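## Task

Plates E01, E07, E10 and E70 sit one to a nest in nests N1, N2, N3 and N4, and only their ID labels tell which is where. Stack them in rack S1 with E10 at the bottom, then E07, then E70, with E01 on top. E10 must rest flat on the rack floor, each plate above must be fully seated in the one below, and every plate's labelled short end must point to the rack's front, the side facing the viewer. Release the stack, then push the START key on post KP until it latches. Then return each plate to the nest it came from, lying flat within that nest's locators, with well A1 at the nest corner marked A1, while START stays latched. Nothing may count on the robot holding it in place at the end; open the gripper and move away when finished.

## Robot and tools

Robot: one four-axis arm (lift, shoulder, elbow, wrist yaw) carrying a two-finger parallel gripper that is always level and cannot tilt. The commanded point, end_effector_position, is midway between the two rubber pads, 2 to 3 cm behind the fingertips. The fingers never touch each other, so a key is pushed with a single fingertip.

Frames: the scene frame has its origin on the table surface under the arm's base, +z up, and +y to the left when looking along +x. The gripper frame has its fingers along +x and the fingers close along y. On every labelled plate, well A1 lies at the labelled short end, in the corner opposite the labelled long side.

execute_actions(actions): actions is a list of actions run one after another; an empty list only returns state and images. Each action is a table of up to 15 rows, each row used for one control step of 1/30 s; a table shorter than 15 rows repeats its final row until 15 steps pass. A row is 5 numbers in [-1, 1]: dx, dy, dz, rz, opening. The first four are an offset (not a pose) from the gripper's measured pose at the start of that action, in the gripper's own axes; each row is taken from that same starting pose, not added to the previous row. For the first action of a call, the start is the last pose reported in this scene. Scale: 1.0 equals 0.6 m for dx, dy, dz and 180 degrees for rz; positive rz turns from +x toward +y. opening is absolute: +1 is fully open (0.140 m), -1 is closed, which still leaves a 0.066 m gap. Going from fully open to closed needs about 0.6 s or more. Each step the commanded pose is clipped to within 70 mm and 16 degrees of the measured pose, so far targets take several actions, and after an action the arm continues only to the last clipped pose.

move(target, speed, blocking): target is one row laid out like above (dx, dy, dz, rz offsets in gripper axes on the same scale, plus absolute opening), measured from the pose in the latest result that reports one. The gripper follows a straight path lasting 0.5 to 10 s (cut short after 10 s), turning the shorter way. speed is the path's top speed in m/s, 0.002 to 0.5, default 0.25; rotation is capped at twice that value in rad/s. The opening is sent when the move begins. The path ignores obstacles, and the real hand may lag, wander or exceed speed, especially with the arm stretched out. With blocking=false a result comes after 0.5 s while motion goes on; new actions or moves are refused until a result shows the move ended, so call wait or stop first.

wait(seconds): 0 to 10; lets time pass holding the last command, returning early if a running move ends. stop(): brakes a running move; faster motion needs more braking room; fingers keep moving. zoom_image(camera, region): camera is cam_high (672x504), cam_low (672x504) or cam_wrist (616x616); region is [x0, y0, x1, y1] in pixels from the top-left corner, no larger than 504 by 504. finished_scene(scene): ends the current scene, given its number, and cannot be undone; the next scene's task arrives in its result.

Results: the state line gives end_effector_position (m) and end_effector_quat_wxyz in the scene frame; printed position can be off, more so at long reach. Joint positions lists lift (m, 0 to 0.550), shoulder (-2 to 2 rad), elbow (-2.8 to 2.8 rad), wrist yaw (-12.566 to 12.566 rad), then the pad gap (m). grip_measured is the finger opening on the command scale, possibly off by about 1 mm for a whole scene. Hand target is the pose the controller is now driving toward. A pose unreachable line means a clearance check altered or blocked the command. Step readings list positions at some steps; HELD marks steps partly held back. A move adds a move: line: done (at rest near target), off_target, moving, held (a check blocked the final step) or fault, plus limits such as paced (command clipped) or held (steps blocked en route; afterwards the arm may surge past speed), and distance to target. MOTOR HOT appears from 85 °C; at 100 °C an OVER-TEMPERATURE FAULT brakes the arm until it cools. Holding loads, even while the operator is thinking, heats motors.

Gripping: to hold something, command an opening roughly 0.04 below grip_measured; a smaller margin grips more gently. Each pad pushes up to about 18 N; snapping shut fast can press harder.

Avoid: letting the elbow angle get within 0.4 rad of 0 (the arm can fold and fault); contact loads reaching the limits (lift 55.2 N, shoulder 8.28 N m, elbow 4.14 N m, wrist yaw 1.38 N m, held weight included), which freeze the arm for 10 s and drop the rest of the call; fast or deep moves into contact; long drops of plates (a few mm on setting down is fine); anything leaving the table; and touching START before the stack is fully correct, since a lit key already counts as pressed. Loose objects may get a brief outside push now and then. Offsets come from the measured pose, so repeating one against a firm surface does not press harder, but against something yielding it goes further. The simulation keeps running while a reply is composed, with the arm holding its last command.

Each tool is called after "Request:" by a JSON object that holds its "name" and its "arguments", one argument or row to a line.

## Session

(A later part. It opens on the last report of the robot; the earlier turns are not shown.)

Request:
{"name": "move", "arguments": {
  "target": [0,0,0.525,-0.008,-0.51],
  "speed": 0.3
}}

Request:
{"name": "move", "arguments": {
  "target": [0.24,0.007,0,0,-0.51],
  "speed": 0.2
}}

Request:
{"name": "zoom_image", "arguments": {
  "camera": "cam_wrist",
  "region": [220, 190, 420, 290]
}}

Request:
{"name": "move", "arguments": {
  "target": [0.057,0,-0.012,0,-0.51],
  "speed": 0.05
}}

Request:
{"name": "zoom_image", "arguments": {
  "camera": "cam_high",
  "region": [370, 150, 460, 240]
}}

Request:
{"name": "zoom_image", "arguments": {
  "camera": "cam_low",
  "region": [210, 110, 300, 150]
}}

Scene clock: 114.30 s.
end_effector_position=(+0.5326, -0.0550, +0.3329) grip_measured=-0.47 end_effector_quat_wxyz=(+0.997, +0.000, +0.000, -0.072)
Joint positions: [ 0.328  0.814  0.869 -1.826  0.085]
Hand target: +0.533, -0.055, +0.333; +0.997, +0.000, +0.000, -0.072
Off the commanded pose: 0.000 m, 0 deg.
move: done

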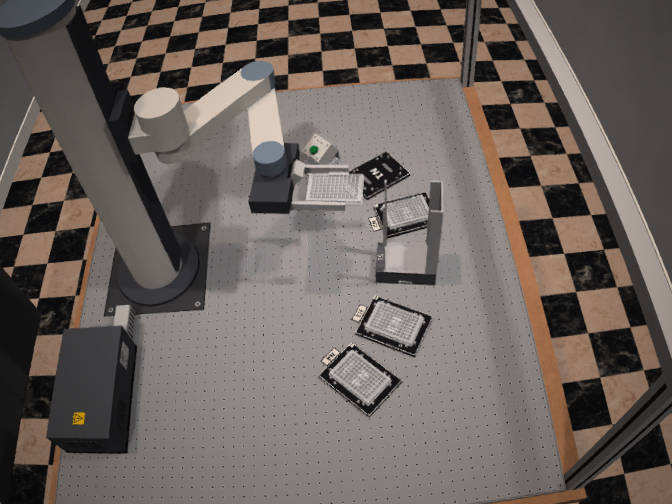

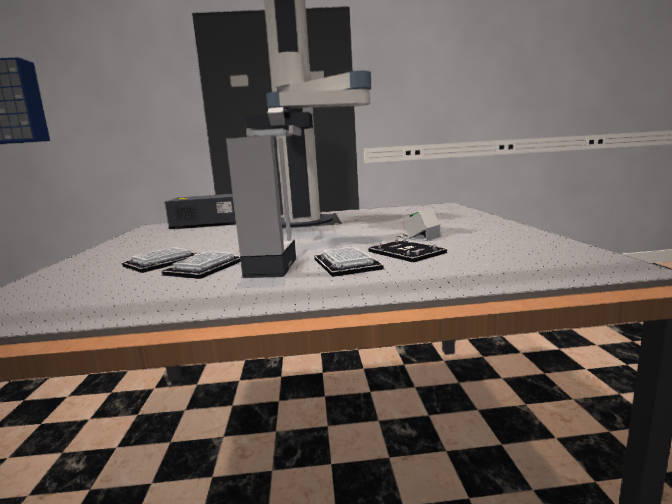

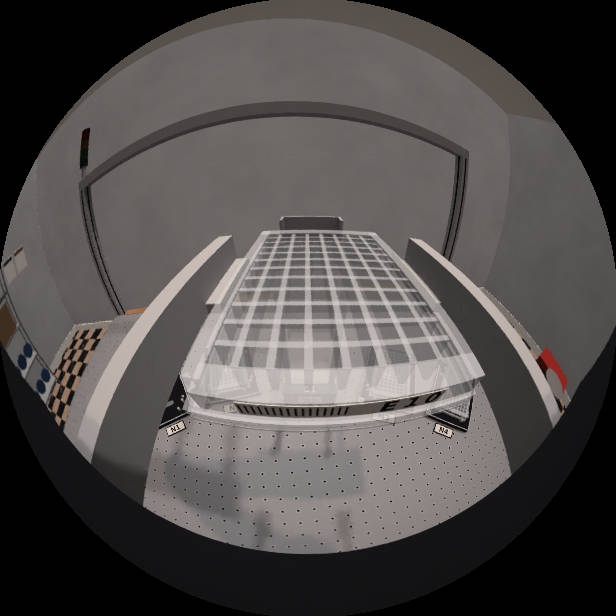

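Scene clock: 115.43 s.
end_effector_position=(+0.6758, -0.0714, +0.3329) grip_measured=-0.47 end_effector_quat_wxyz=(+0.997, +0.000, +0.000, -0.071)
Joint positions: [ 0.328  0.574  1.555 -2.272  0.085]
Hand target: +0.676, -0.071, +0.333; +0.997, +0.000, +0.000, -0.072
Off the commanded pose: 0.000 m, 0 deg.
move: done

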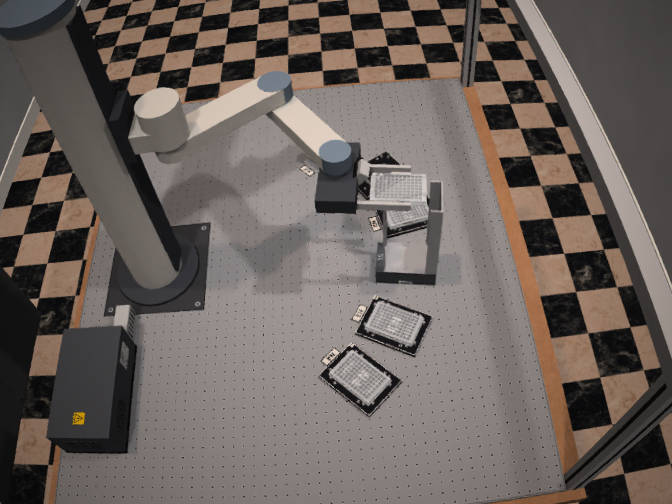

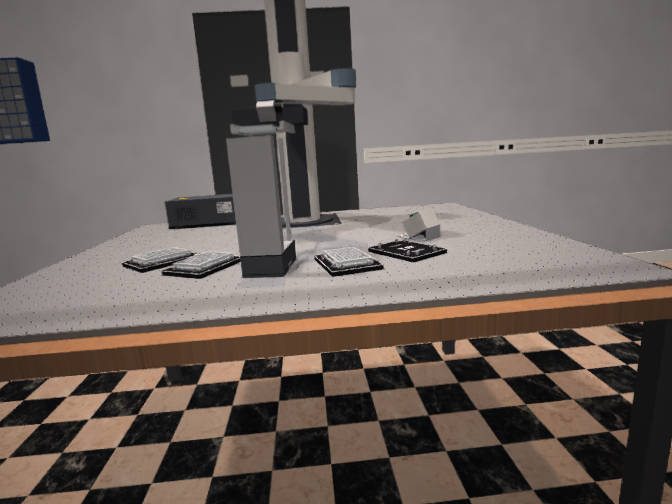

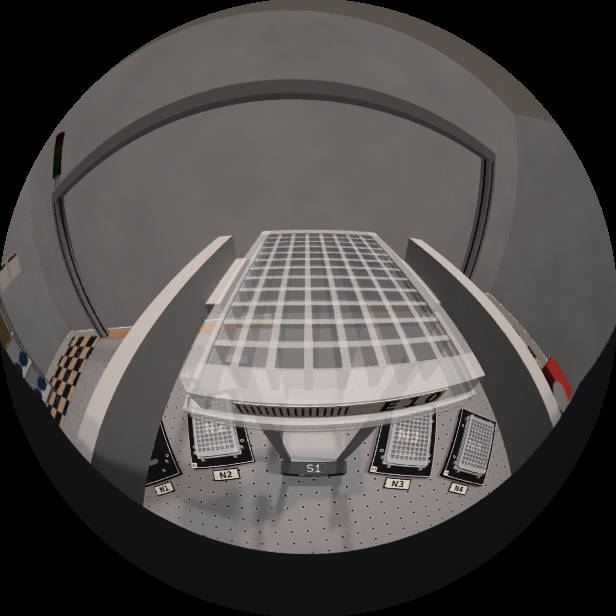

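Region (220, 190, 420, 290) of cam_wrist's 616x616 image, scaled by 2.520, with more detail than that image has.

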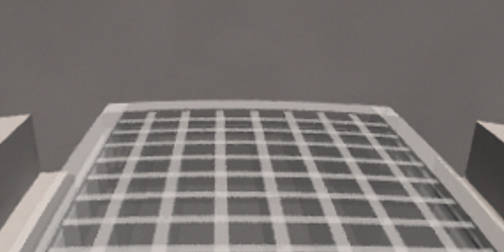

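Scene clock: 116.40 s.
end_effector_position=(+0.7096, -0.0762, +0.3257) grip_measured=-0.47 end_effector_quat_wxyz=(+0.997, +0.000, +0.000, -0.071)
Joint positions: [ 0.321  0.49   1.75  -2.383  0.085]
Hand target: +0.710, -0.076, +0.326; +0.997, +0.000, +0.000, -0.071
Off the commanded pose: 0.000 m, 0 deg.
move: done

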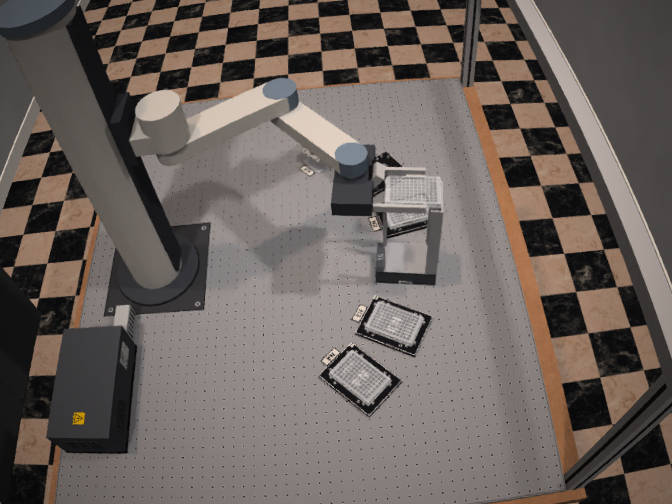

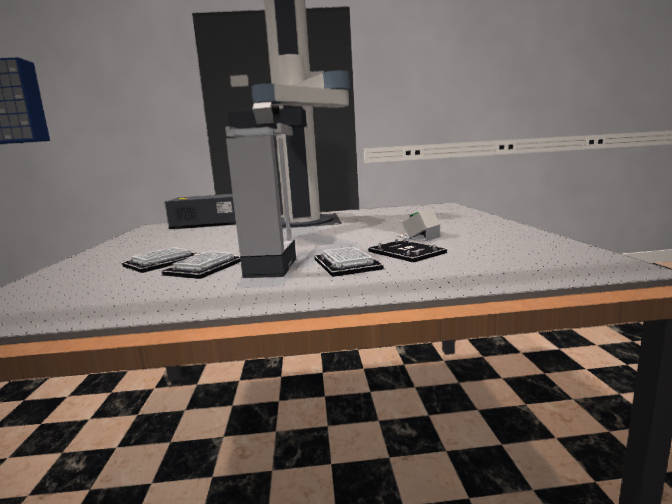

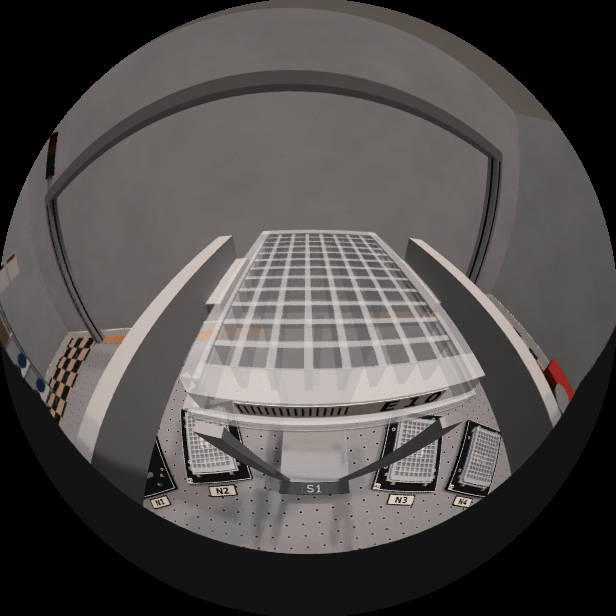

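Region (370, 150, 460, 240) of cam_high's 672x504 image, scaled by 5.600, with more detail than that image has.

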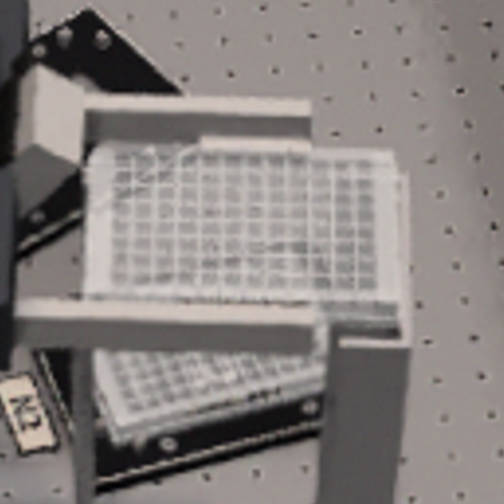

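Region (210, 110, 300, 150) of cam_low's 672x504 image, scaled by 5.600, with more detail than that image has.

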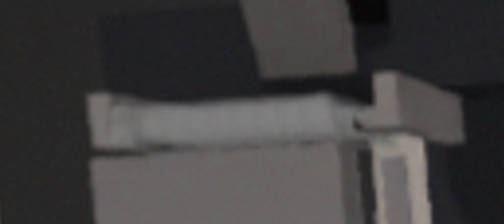

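Request:
{"name": "move", "arguments": {
  "target": [0,0,-0.01,0,-0.51],
  "speed": 0.01
}}

Request:
{"name": "zoom_image", "arguments": {
  "camera": "cam_high",
  "region": [370, 150, 460, 240]
}}

Request:
{"name": "zoom_image", "arguments": {
  "camera": "cam_wrist",
  "region": [150, 200, 510, 500]
}}

Scene clock: 122.60 s.
end_effector_position=(+0.7096, -0.0762, +0.3200) grip_measured=-0.47 end_effector_quat_wxyz=(+0.997, +0.000, +0.000, -0.071)
Joint positions: [ 0.315  0.49   1.75  -2.383  0.086]
Hand target: +0.710, -0.076, +0.320; +0.997, +0.000, +0.000, -0.071
Off the commanded pose: 0.000 m, 0 deg.
move: done

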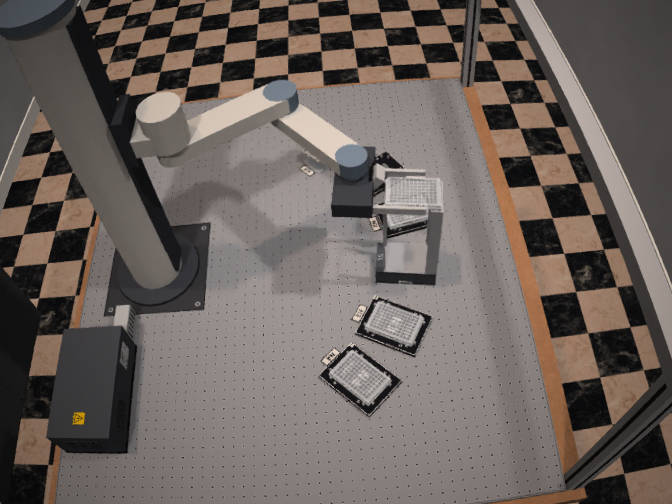

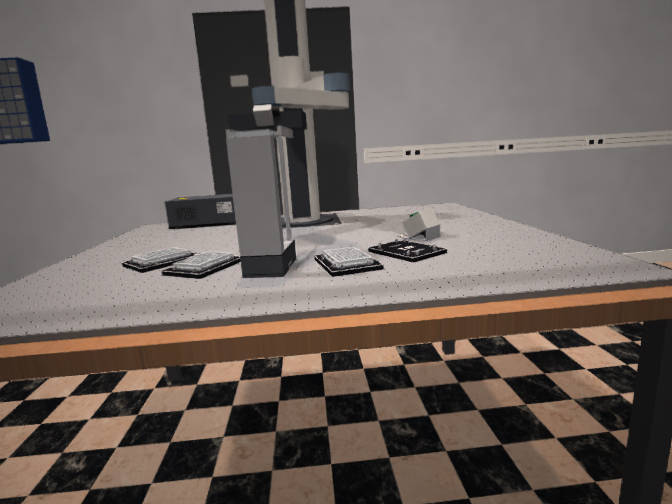

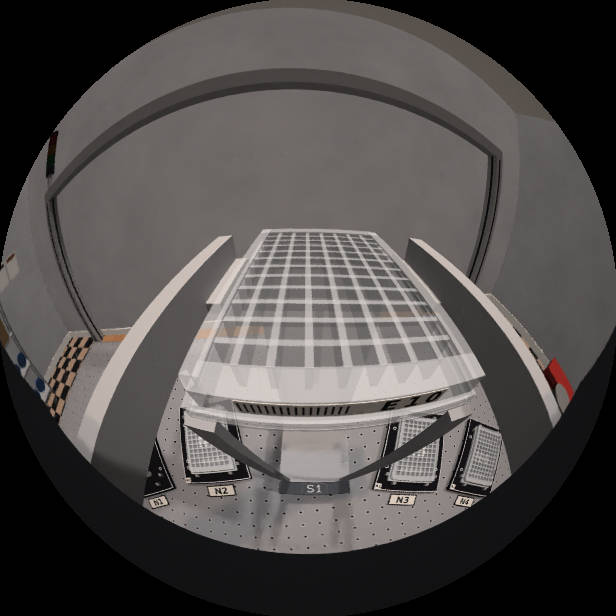

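Region (370, 150, 460, 240) of cam_high's 672x504 image, scaled by 5.600, with more detail than that image has.

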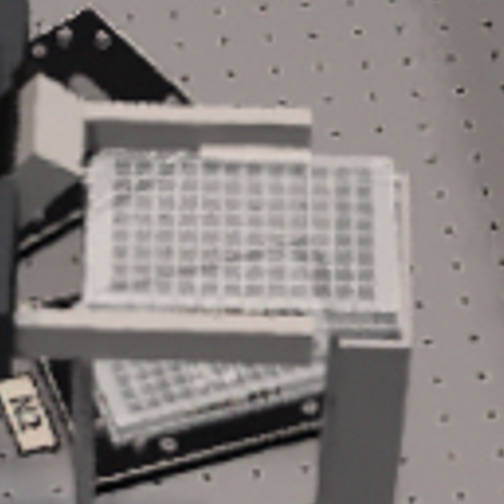

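Region (150, 200, 510, 500) of cam_wrist's 616x616 image, scaled by 1.400, with more detail than that image has.

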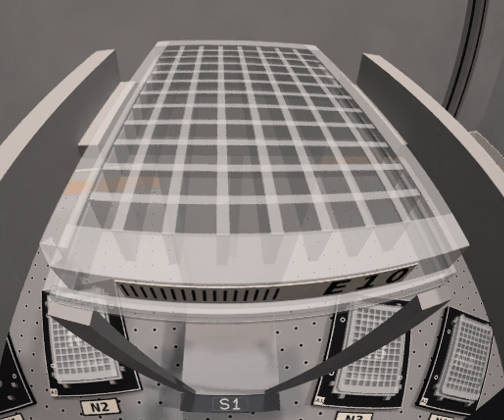

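Request:
{"name": "move", "arguments": {
  "target": [0,0,0.003,0,-0.51],
  "speed": 0.01
}}

Request:
{"name": "move", "arguments": {
  "target": [0.0018,-0.001,0,-0.006,-0.51],
  "speed": 0.01
}}

Request:
{"name": "move", "arguments": {
  "target": [0,0,-0.006,0,-0.51],
  "speed": 0.01
}}

Request:
{"name": "zoom_image", "arguments": {
  "camera": "cam_high",
  "region": [370, 150, 460, 240]
}}

Request:
{"name": "zoom_image", "arguments": {
  "camera": "cam_wrist",
  "region": [150, 200, 510, 500]
}}

Scene clock: 132.80 s.
end_effector_position=(+0.7096, -0.0762, +0.3218) grip_measured=-0.47 end_effector_quat_wxyz=(+0.997, +0.000, +0.000, -0.071)
Joint positions: [ 0.317  0.49   1.75  -2.383  0.086]
Hand target: +0.710, -0.076, +0.322; +0.997, +0.000, +0.000, -0.071
Off the commanded pose: 0.000 m, 0 deg.
move: done

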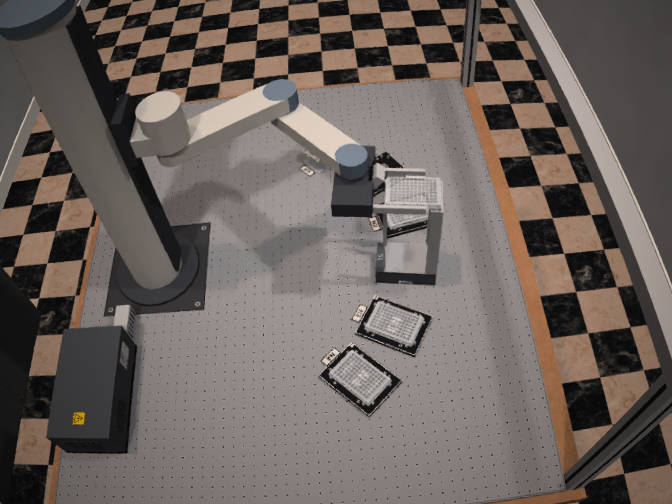

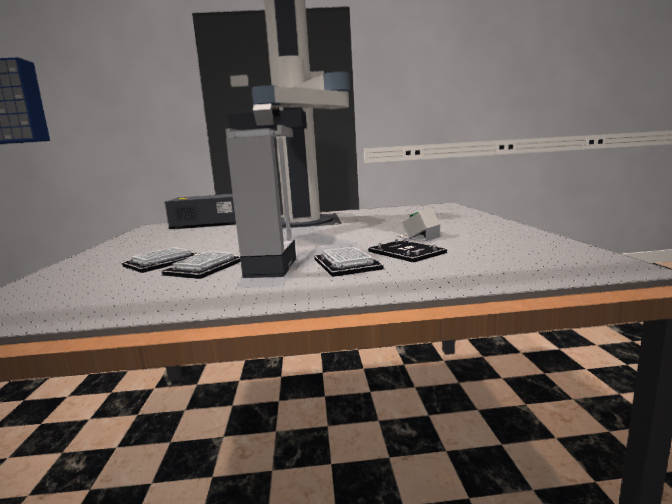

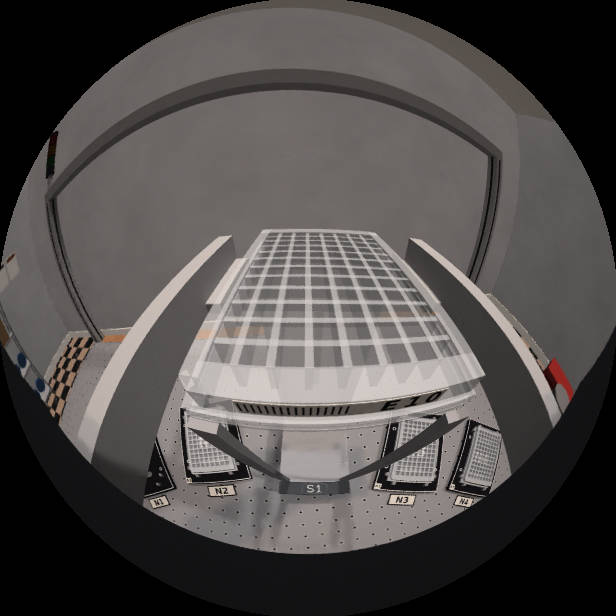

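Scene clock: 133.97 s.
end_effector_position=(+0.7106, -0.0771, +0.3218) grip_measured=-0.47 end_effector_quat_wxyz=(+0.997, +0.000, +0.000, -0.081)
Joint positions: [ 0.317  0.492  1.757 -2.411  0.086]
Hand target: +0.711, -0.077, +0.322; +0.997, +0.000, +0.000, -0.081
Off the commanded pose: 0.000 m, 0 deg.
move: done

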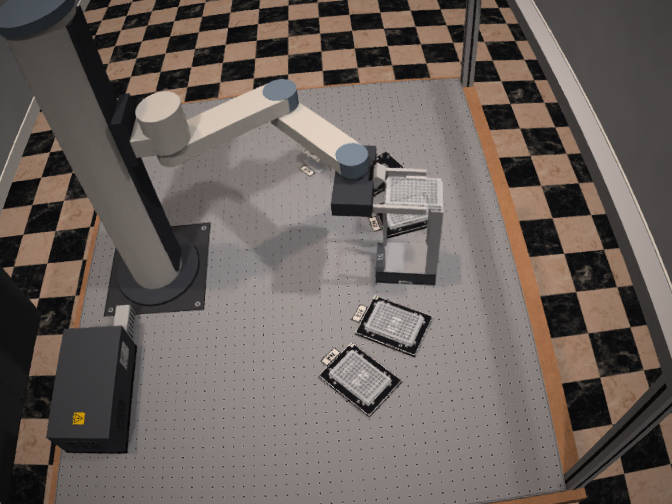

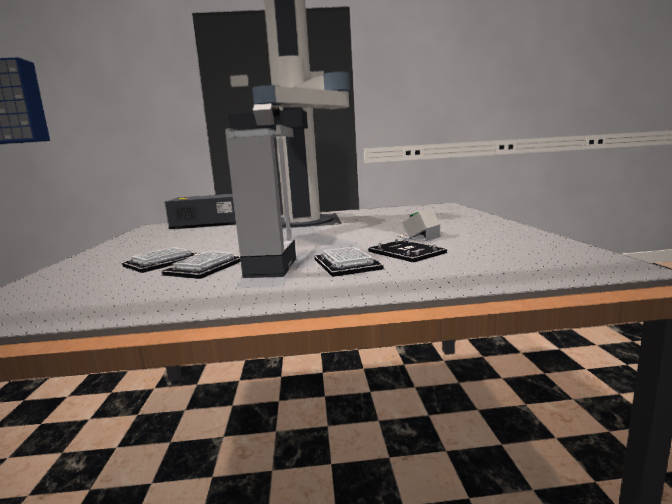

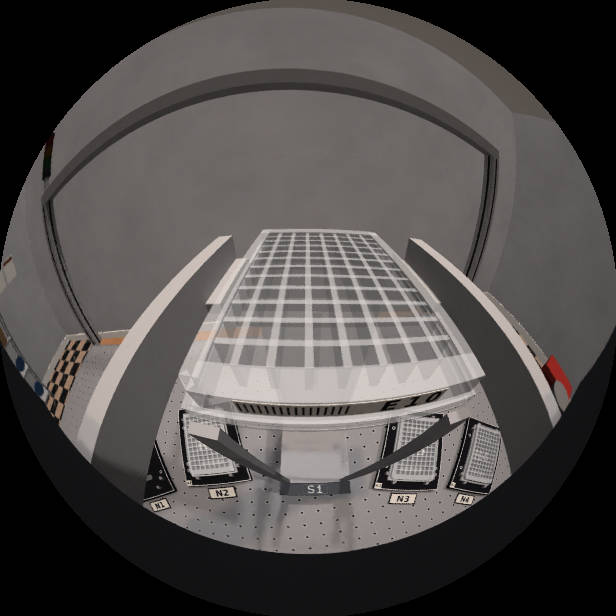

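Scene clock: 134.67 s.
end_effector_position=(+0.7106, -0.0771, +0.3182) grip_measured=-0.47 end_effector_quat_wxyz=(+0.997, +0.000, +0.000, -0.081)
Joint positions: [ 0.313  0.492  1.757 -2.411  0.086]
Hand target: +0.711, -0.077, +0.318; +0.997, +0.000, +0.000, -0.081
Off the commanded pose: 0.000 m, 0 deg.
move: done

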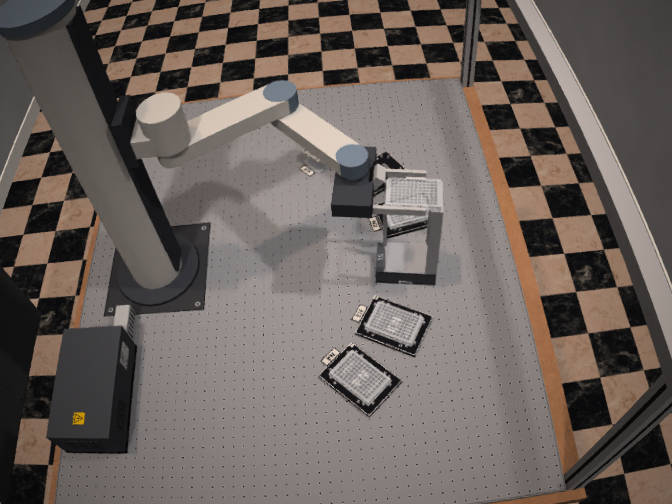

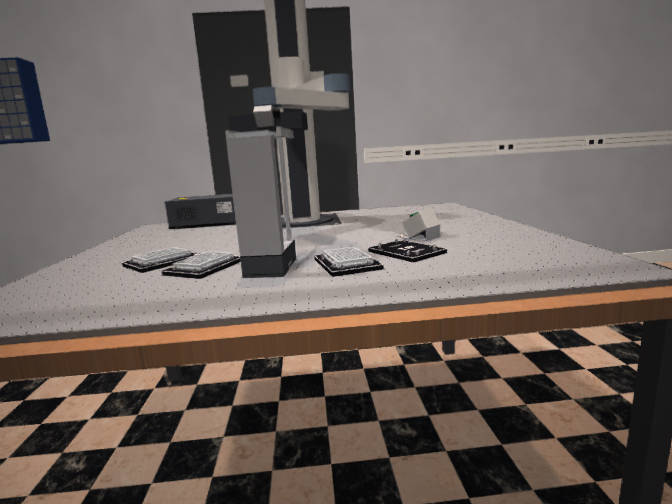

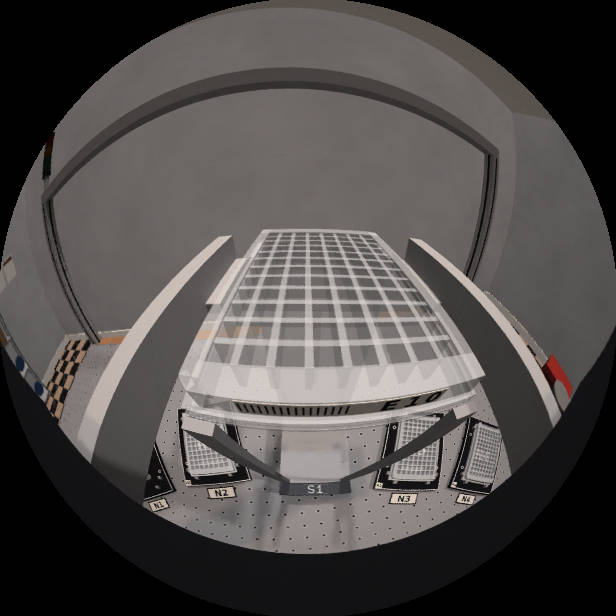

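Region (370, 150, 460, 240) of cam_high's 672x504 image, scaled by 5.600, with more detail than that image has.

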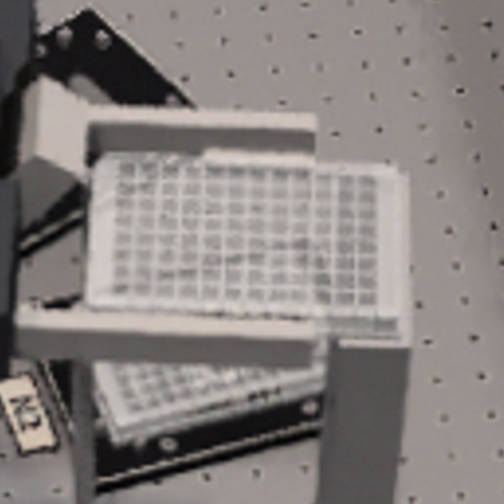

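Region (150, 200, 510, 500) of cam_wrist's 616x616 image, scaled by 1.400, with more detail than that image has.

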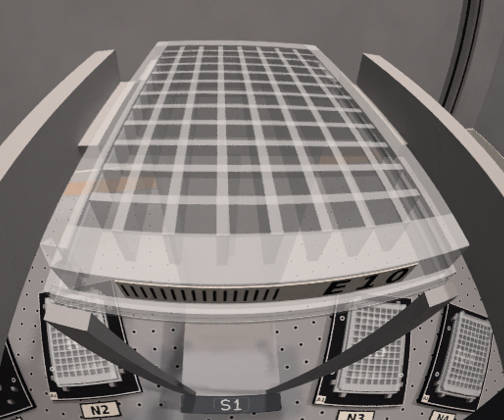

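In.

Request:
{"name": "move", "arguments": {
  "target": [0,0,-0.03,0,-0.51],
  "speed": 0.02
}}

Request:
{"name": "zoom_image", "arguments": {
  "camera": "cam_wrist",
  "region": [200, 180, 440, 300]
}}

Scene clock: 140.57 s.
end_effector_position=(+0.7106, -0.0771, +0.3001) grip_measured=-0.47 end_effector_quat_wxyz=(+0.997, +0.000, +0.000, -0.081)
Joint positions: [ 0.295  0.492  1.757 -2.411  0.086]
Hand target: +0.711, -0.077, +0.300; +0.997, +0.000, +0.000, -0.081
Off the commanded pose: 0.000 m, 0 deg.
move: done

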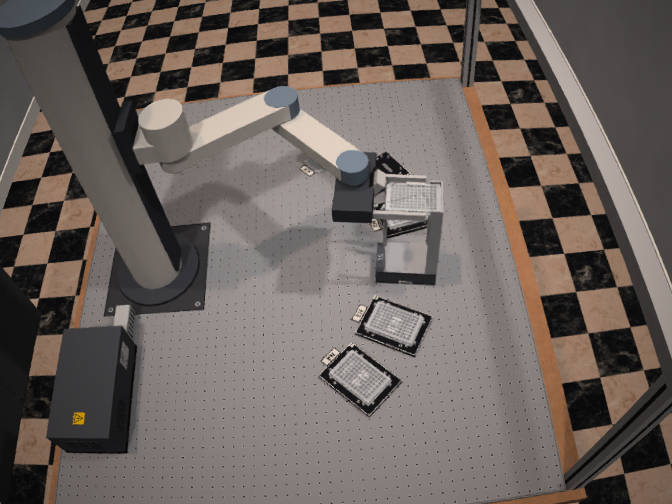

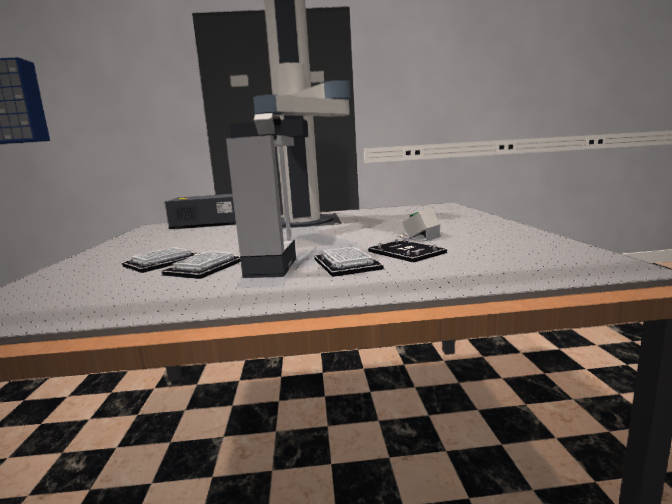

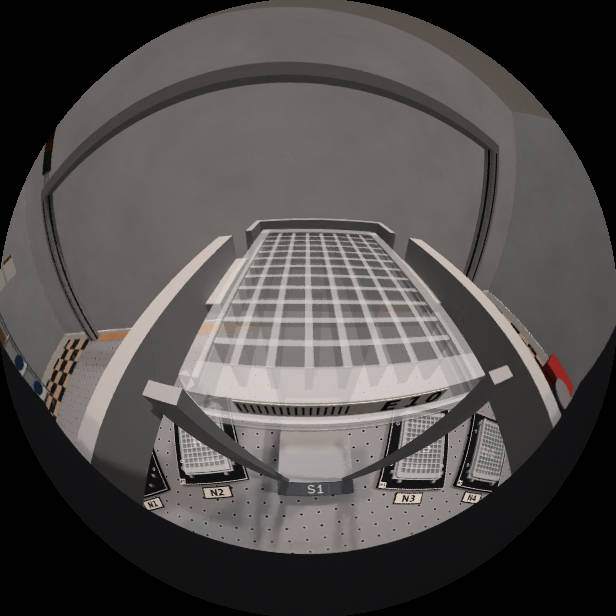

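Region (200, 180, 440, 300) of cam_wrist's 616x616 image, scaled by 2.100, with more detail than that image has.

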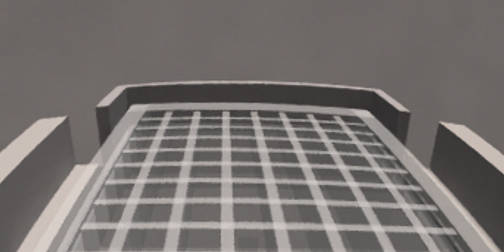

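Request:
{"name": "move", "arguments": {
  "target": [0,-0.001,-0.36,0,-0.51],
  "speed": 0.12
}}

Request:
{"name": "zoom_image", "arguments": {
  "camera": "cam_low",
  "region": [230, 200, 330, 280]
}}

Scene clock: 146.87 s.
end_effector_position=(+0.7104, -0.0776, +0.0841) grip_measured=-0.47 end_effector_quat_wxyz=(+0.997, +0.000, +0.000, -0.081)
Joint positions: [ 0.079  0.491  1.757 -2.409  0.086]
Hand target: +0.710, -0.078, +0.084; +0.997, +0.000, +0.000, -0.081
Off the commanded pose: 0.000 m, 0 deg.
move: done

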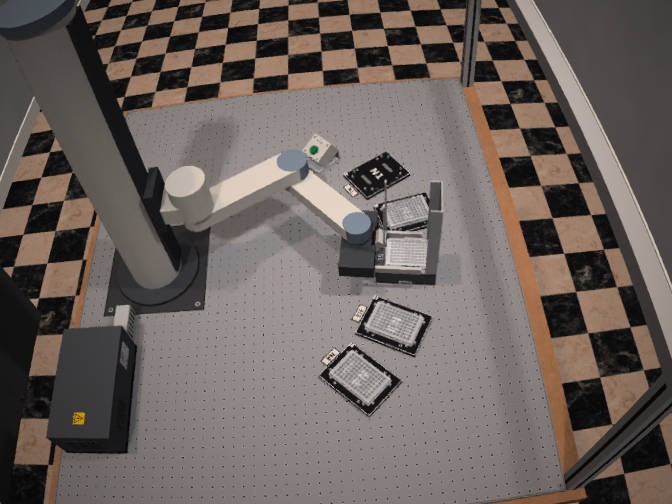

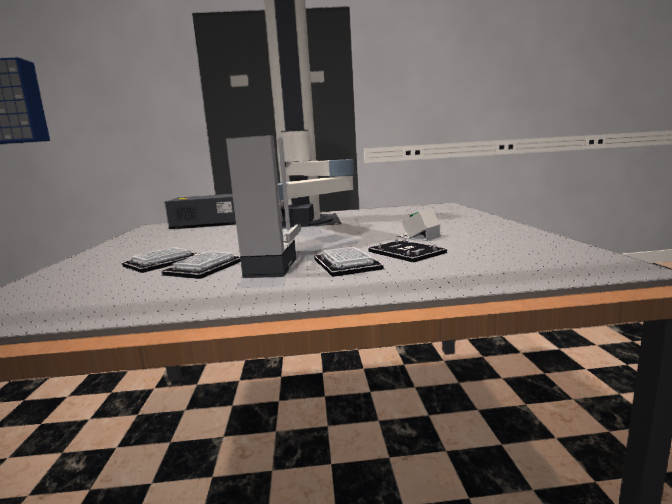

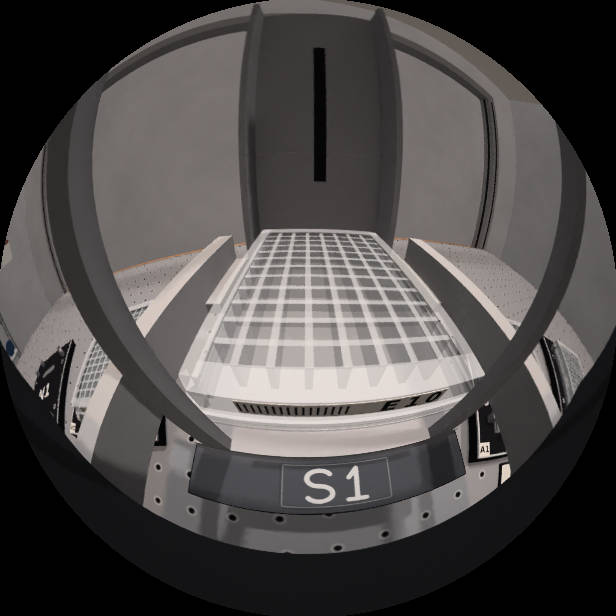

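Region (230, 200, 330, 280) of cam_low's 672x504 image, scaled by 5.040, with more detail than that image has; it fills the top 403 rows of this view, and the rest is white.

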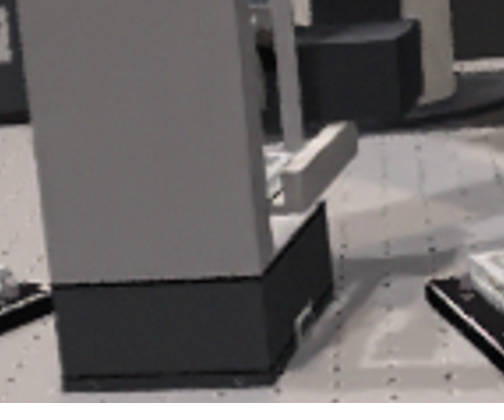

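Request:
{"name": "move", "arguments": {
  "target": [0,0,-0.022,0,-0.51],
  "speed": 0.02
}}

Request:
{"name": "zoom_image", "arguments": {
  "camera": "cam_low",
  "region": [230, 200, 330, 280]
}}

Scene clock: 150.90 s.
end_effector_position=(+0.7105, -0.0776, +0.0712) grip_measured=-0.47 end_effector_quat_wxyz=(+0.997, +0.000, +0.000, -0.081)
Joint positions: [ 0.066  0.491  1.757 -2.409  0.086]
Hand target: +0.710, -0.078, +0.071; +0.997, +0.000, +0.000, -0.081
Off the commanded pose: 0.000 m, 0 deg.
move: done

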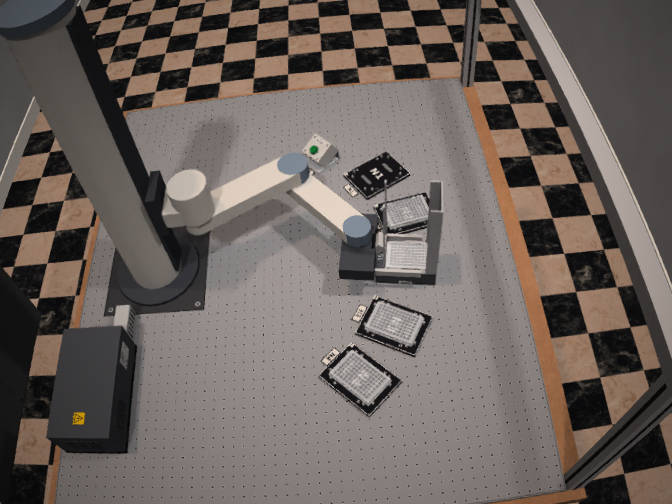

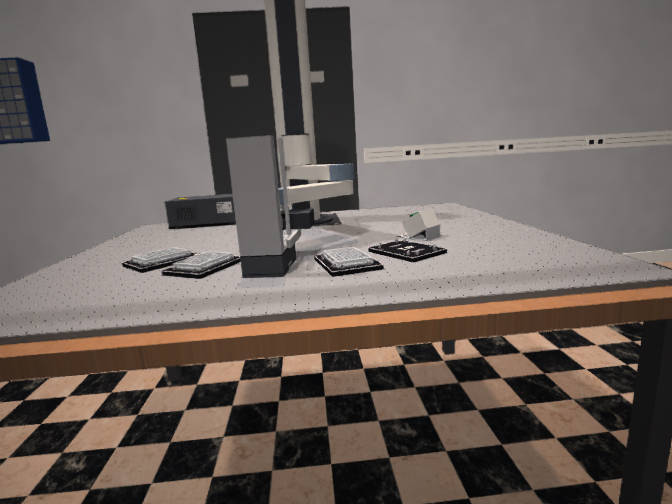

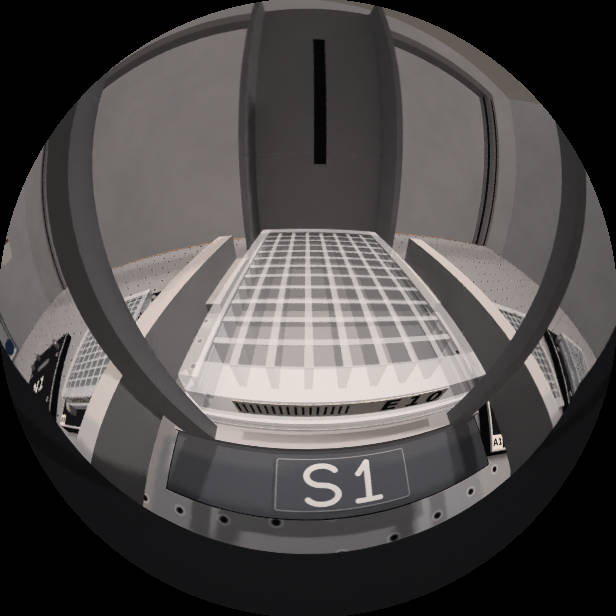

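Region (230, 200, 330, 280) of cam_low's 672x504 image, scaled by 5.040, with more detail than that image has; it fills the top 403 rows of this view, and the rest is white.

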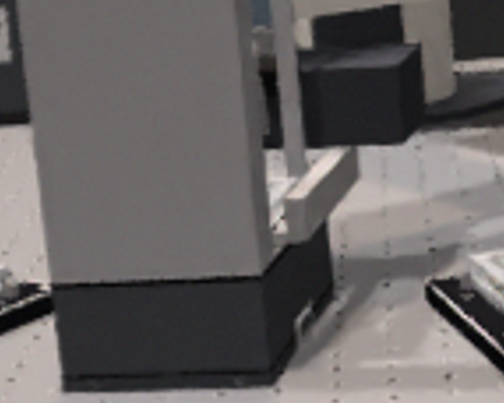

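Request:
{"name": "execute_actions", "arguments": {
  "actions": [
    [[0,0,0,0,0.1]]
  ]
}}

Request:
{"name": "move", "arguments": {
  "target": [-0.22,0,0.005,0,0.1]
}}

Request:
{"name": "move", "arguments": {
  "target": [0.03,-0.508,-0.035,-0.175,0.1]
}}

Scene clock: 159.23 s.
end_effector_position=(+0.7105, -0.0776, +0.0712) grip_measured=+0.10 end_effector_quat_wxyz=(+0.997, +0.000, +0.000, -0.081)
Joint positions: [ 0.066  0.491  1.757 -2.409  0.107]
Hand target: +0.710, -0.078, +0.071; +0.997, +0.000, +0.000, -0.081
Off the commanded pose: 0.000 m, 0 deg.
Step readings (end_effector_position):
0: (+0.7105, -0.0776, +0.0712)
1: (+0.7105, -0.0776, +0.0712)
2: (+0.7105, -0.0776, +0.0712)
4: (+0.7105, -0.0776, +0.0712)
8: (+0.7105, -0.0776, +0.0712)
15: end_effector_position above

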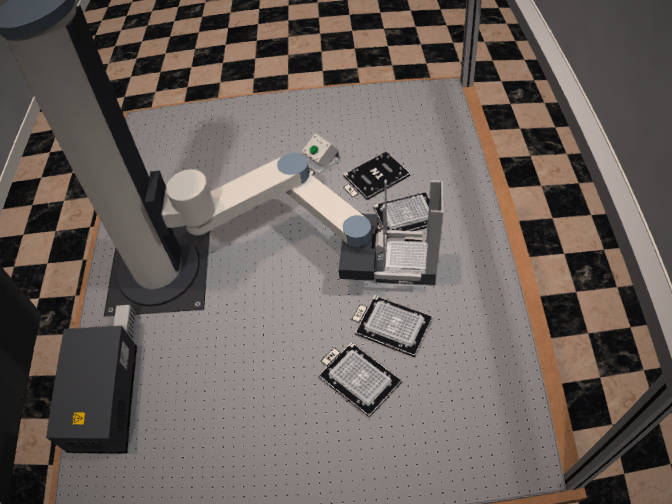

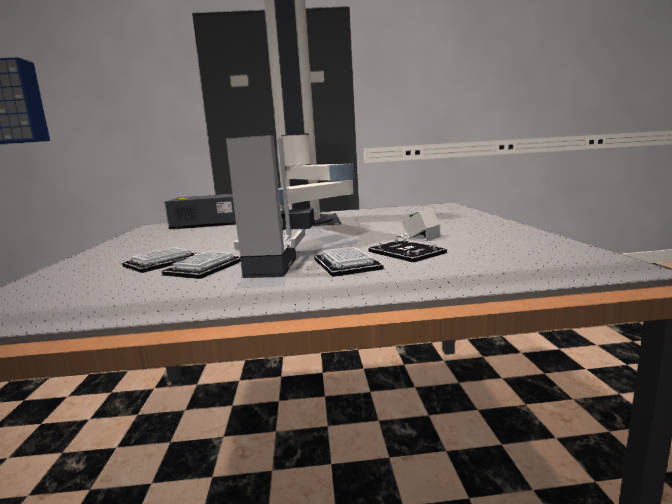

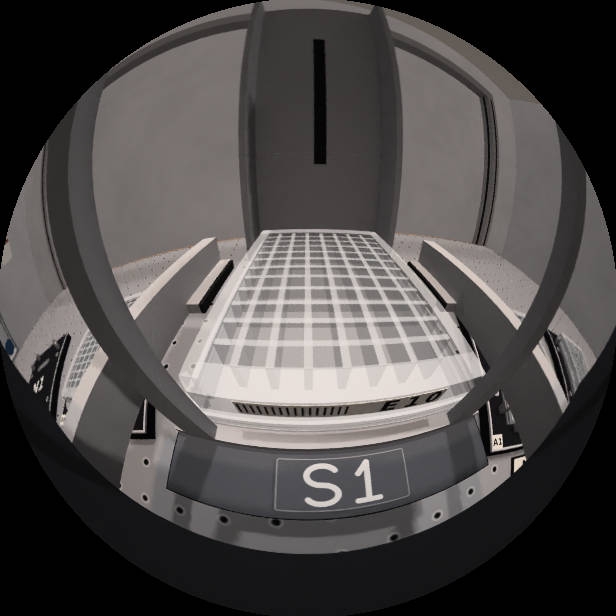

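Scene clock: 160.17 s.
end_effector_position=(+0.5802, -0.0563, +0.0742) grip_measured=+0.10 end_effector_quat_wxyz=(+0.997, +0.000, +0.000, -0.081)
Joint positions: [ 0.069  0.778  1.078 -2.018  0.107]
Hand target: +0.580, -0.056, +0.074; +0.997, +0.000, +0.000, -0.081
Off the commanded pose: 0.000 m, 0 deg.
move: done

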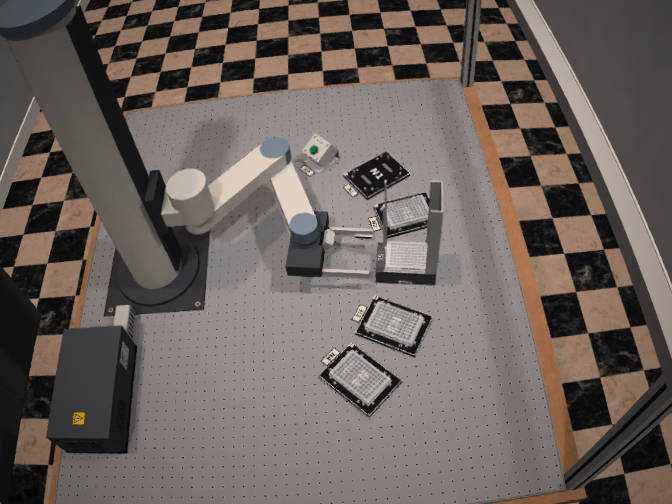

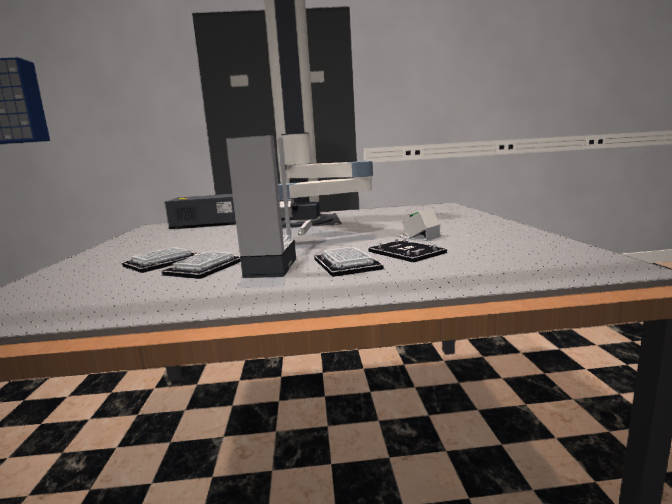

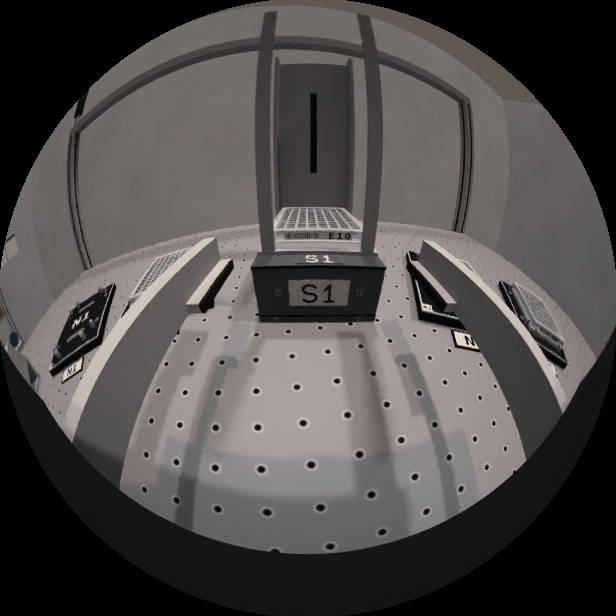

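Scene clock: 161.83 s.
end_effector_position=(+0.5486, -0.3601, +0.0532) grip_measured=+0.10 end_effector_quat_wxyz=(+0.937, +0.000, +0.000, -0.348)
Joint positions: [ 0.048 -0.103  1.629 -2.237  0.107]
Hand target: +0.549, -0.360, +0.053; +0.937, +0.000, +0.000, -0.348
Off the commanded pose: 0.000 m, 0 deg.
move: done

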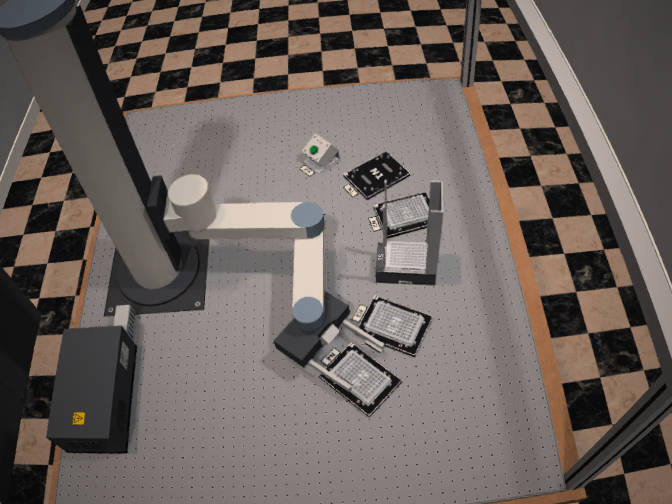

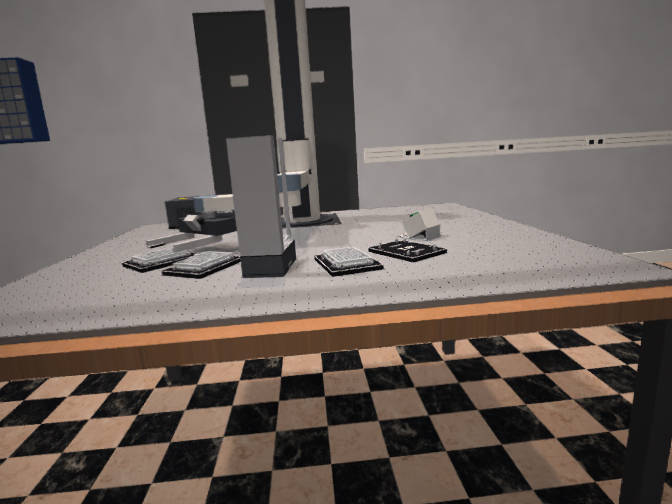

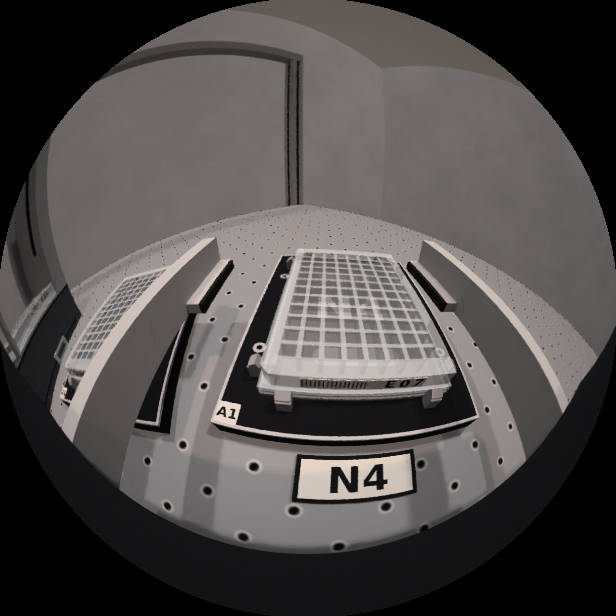

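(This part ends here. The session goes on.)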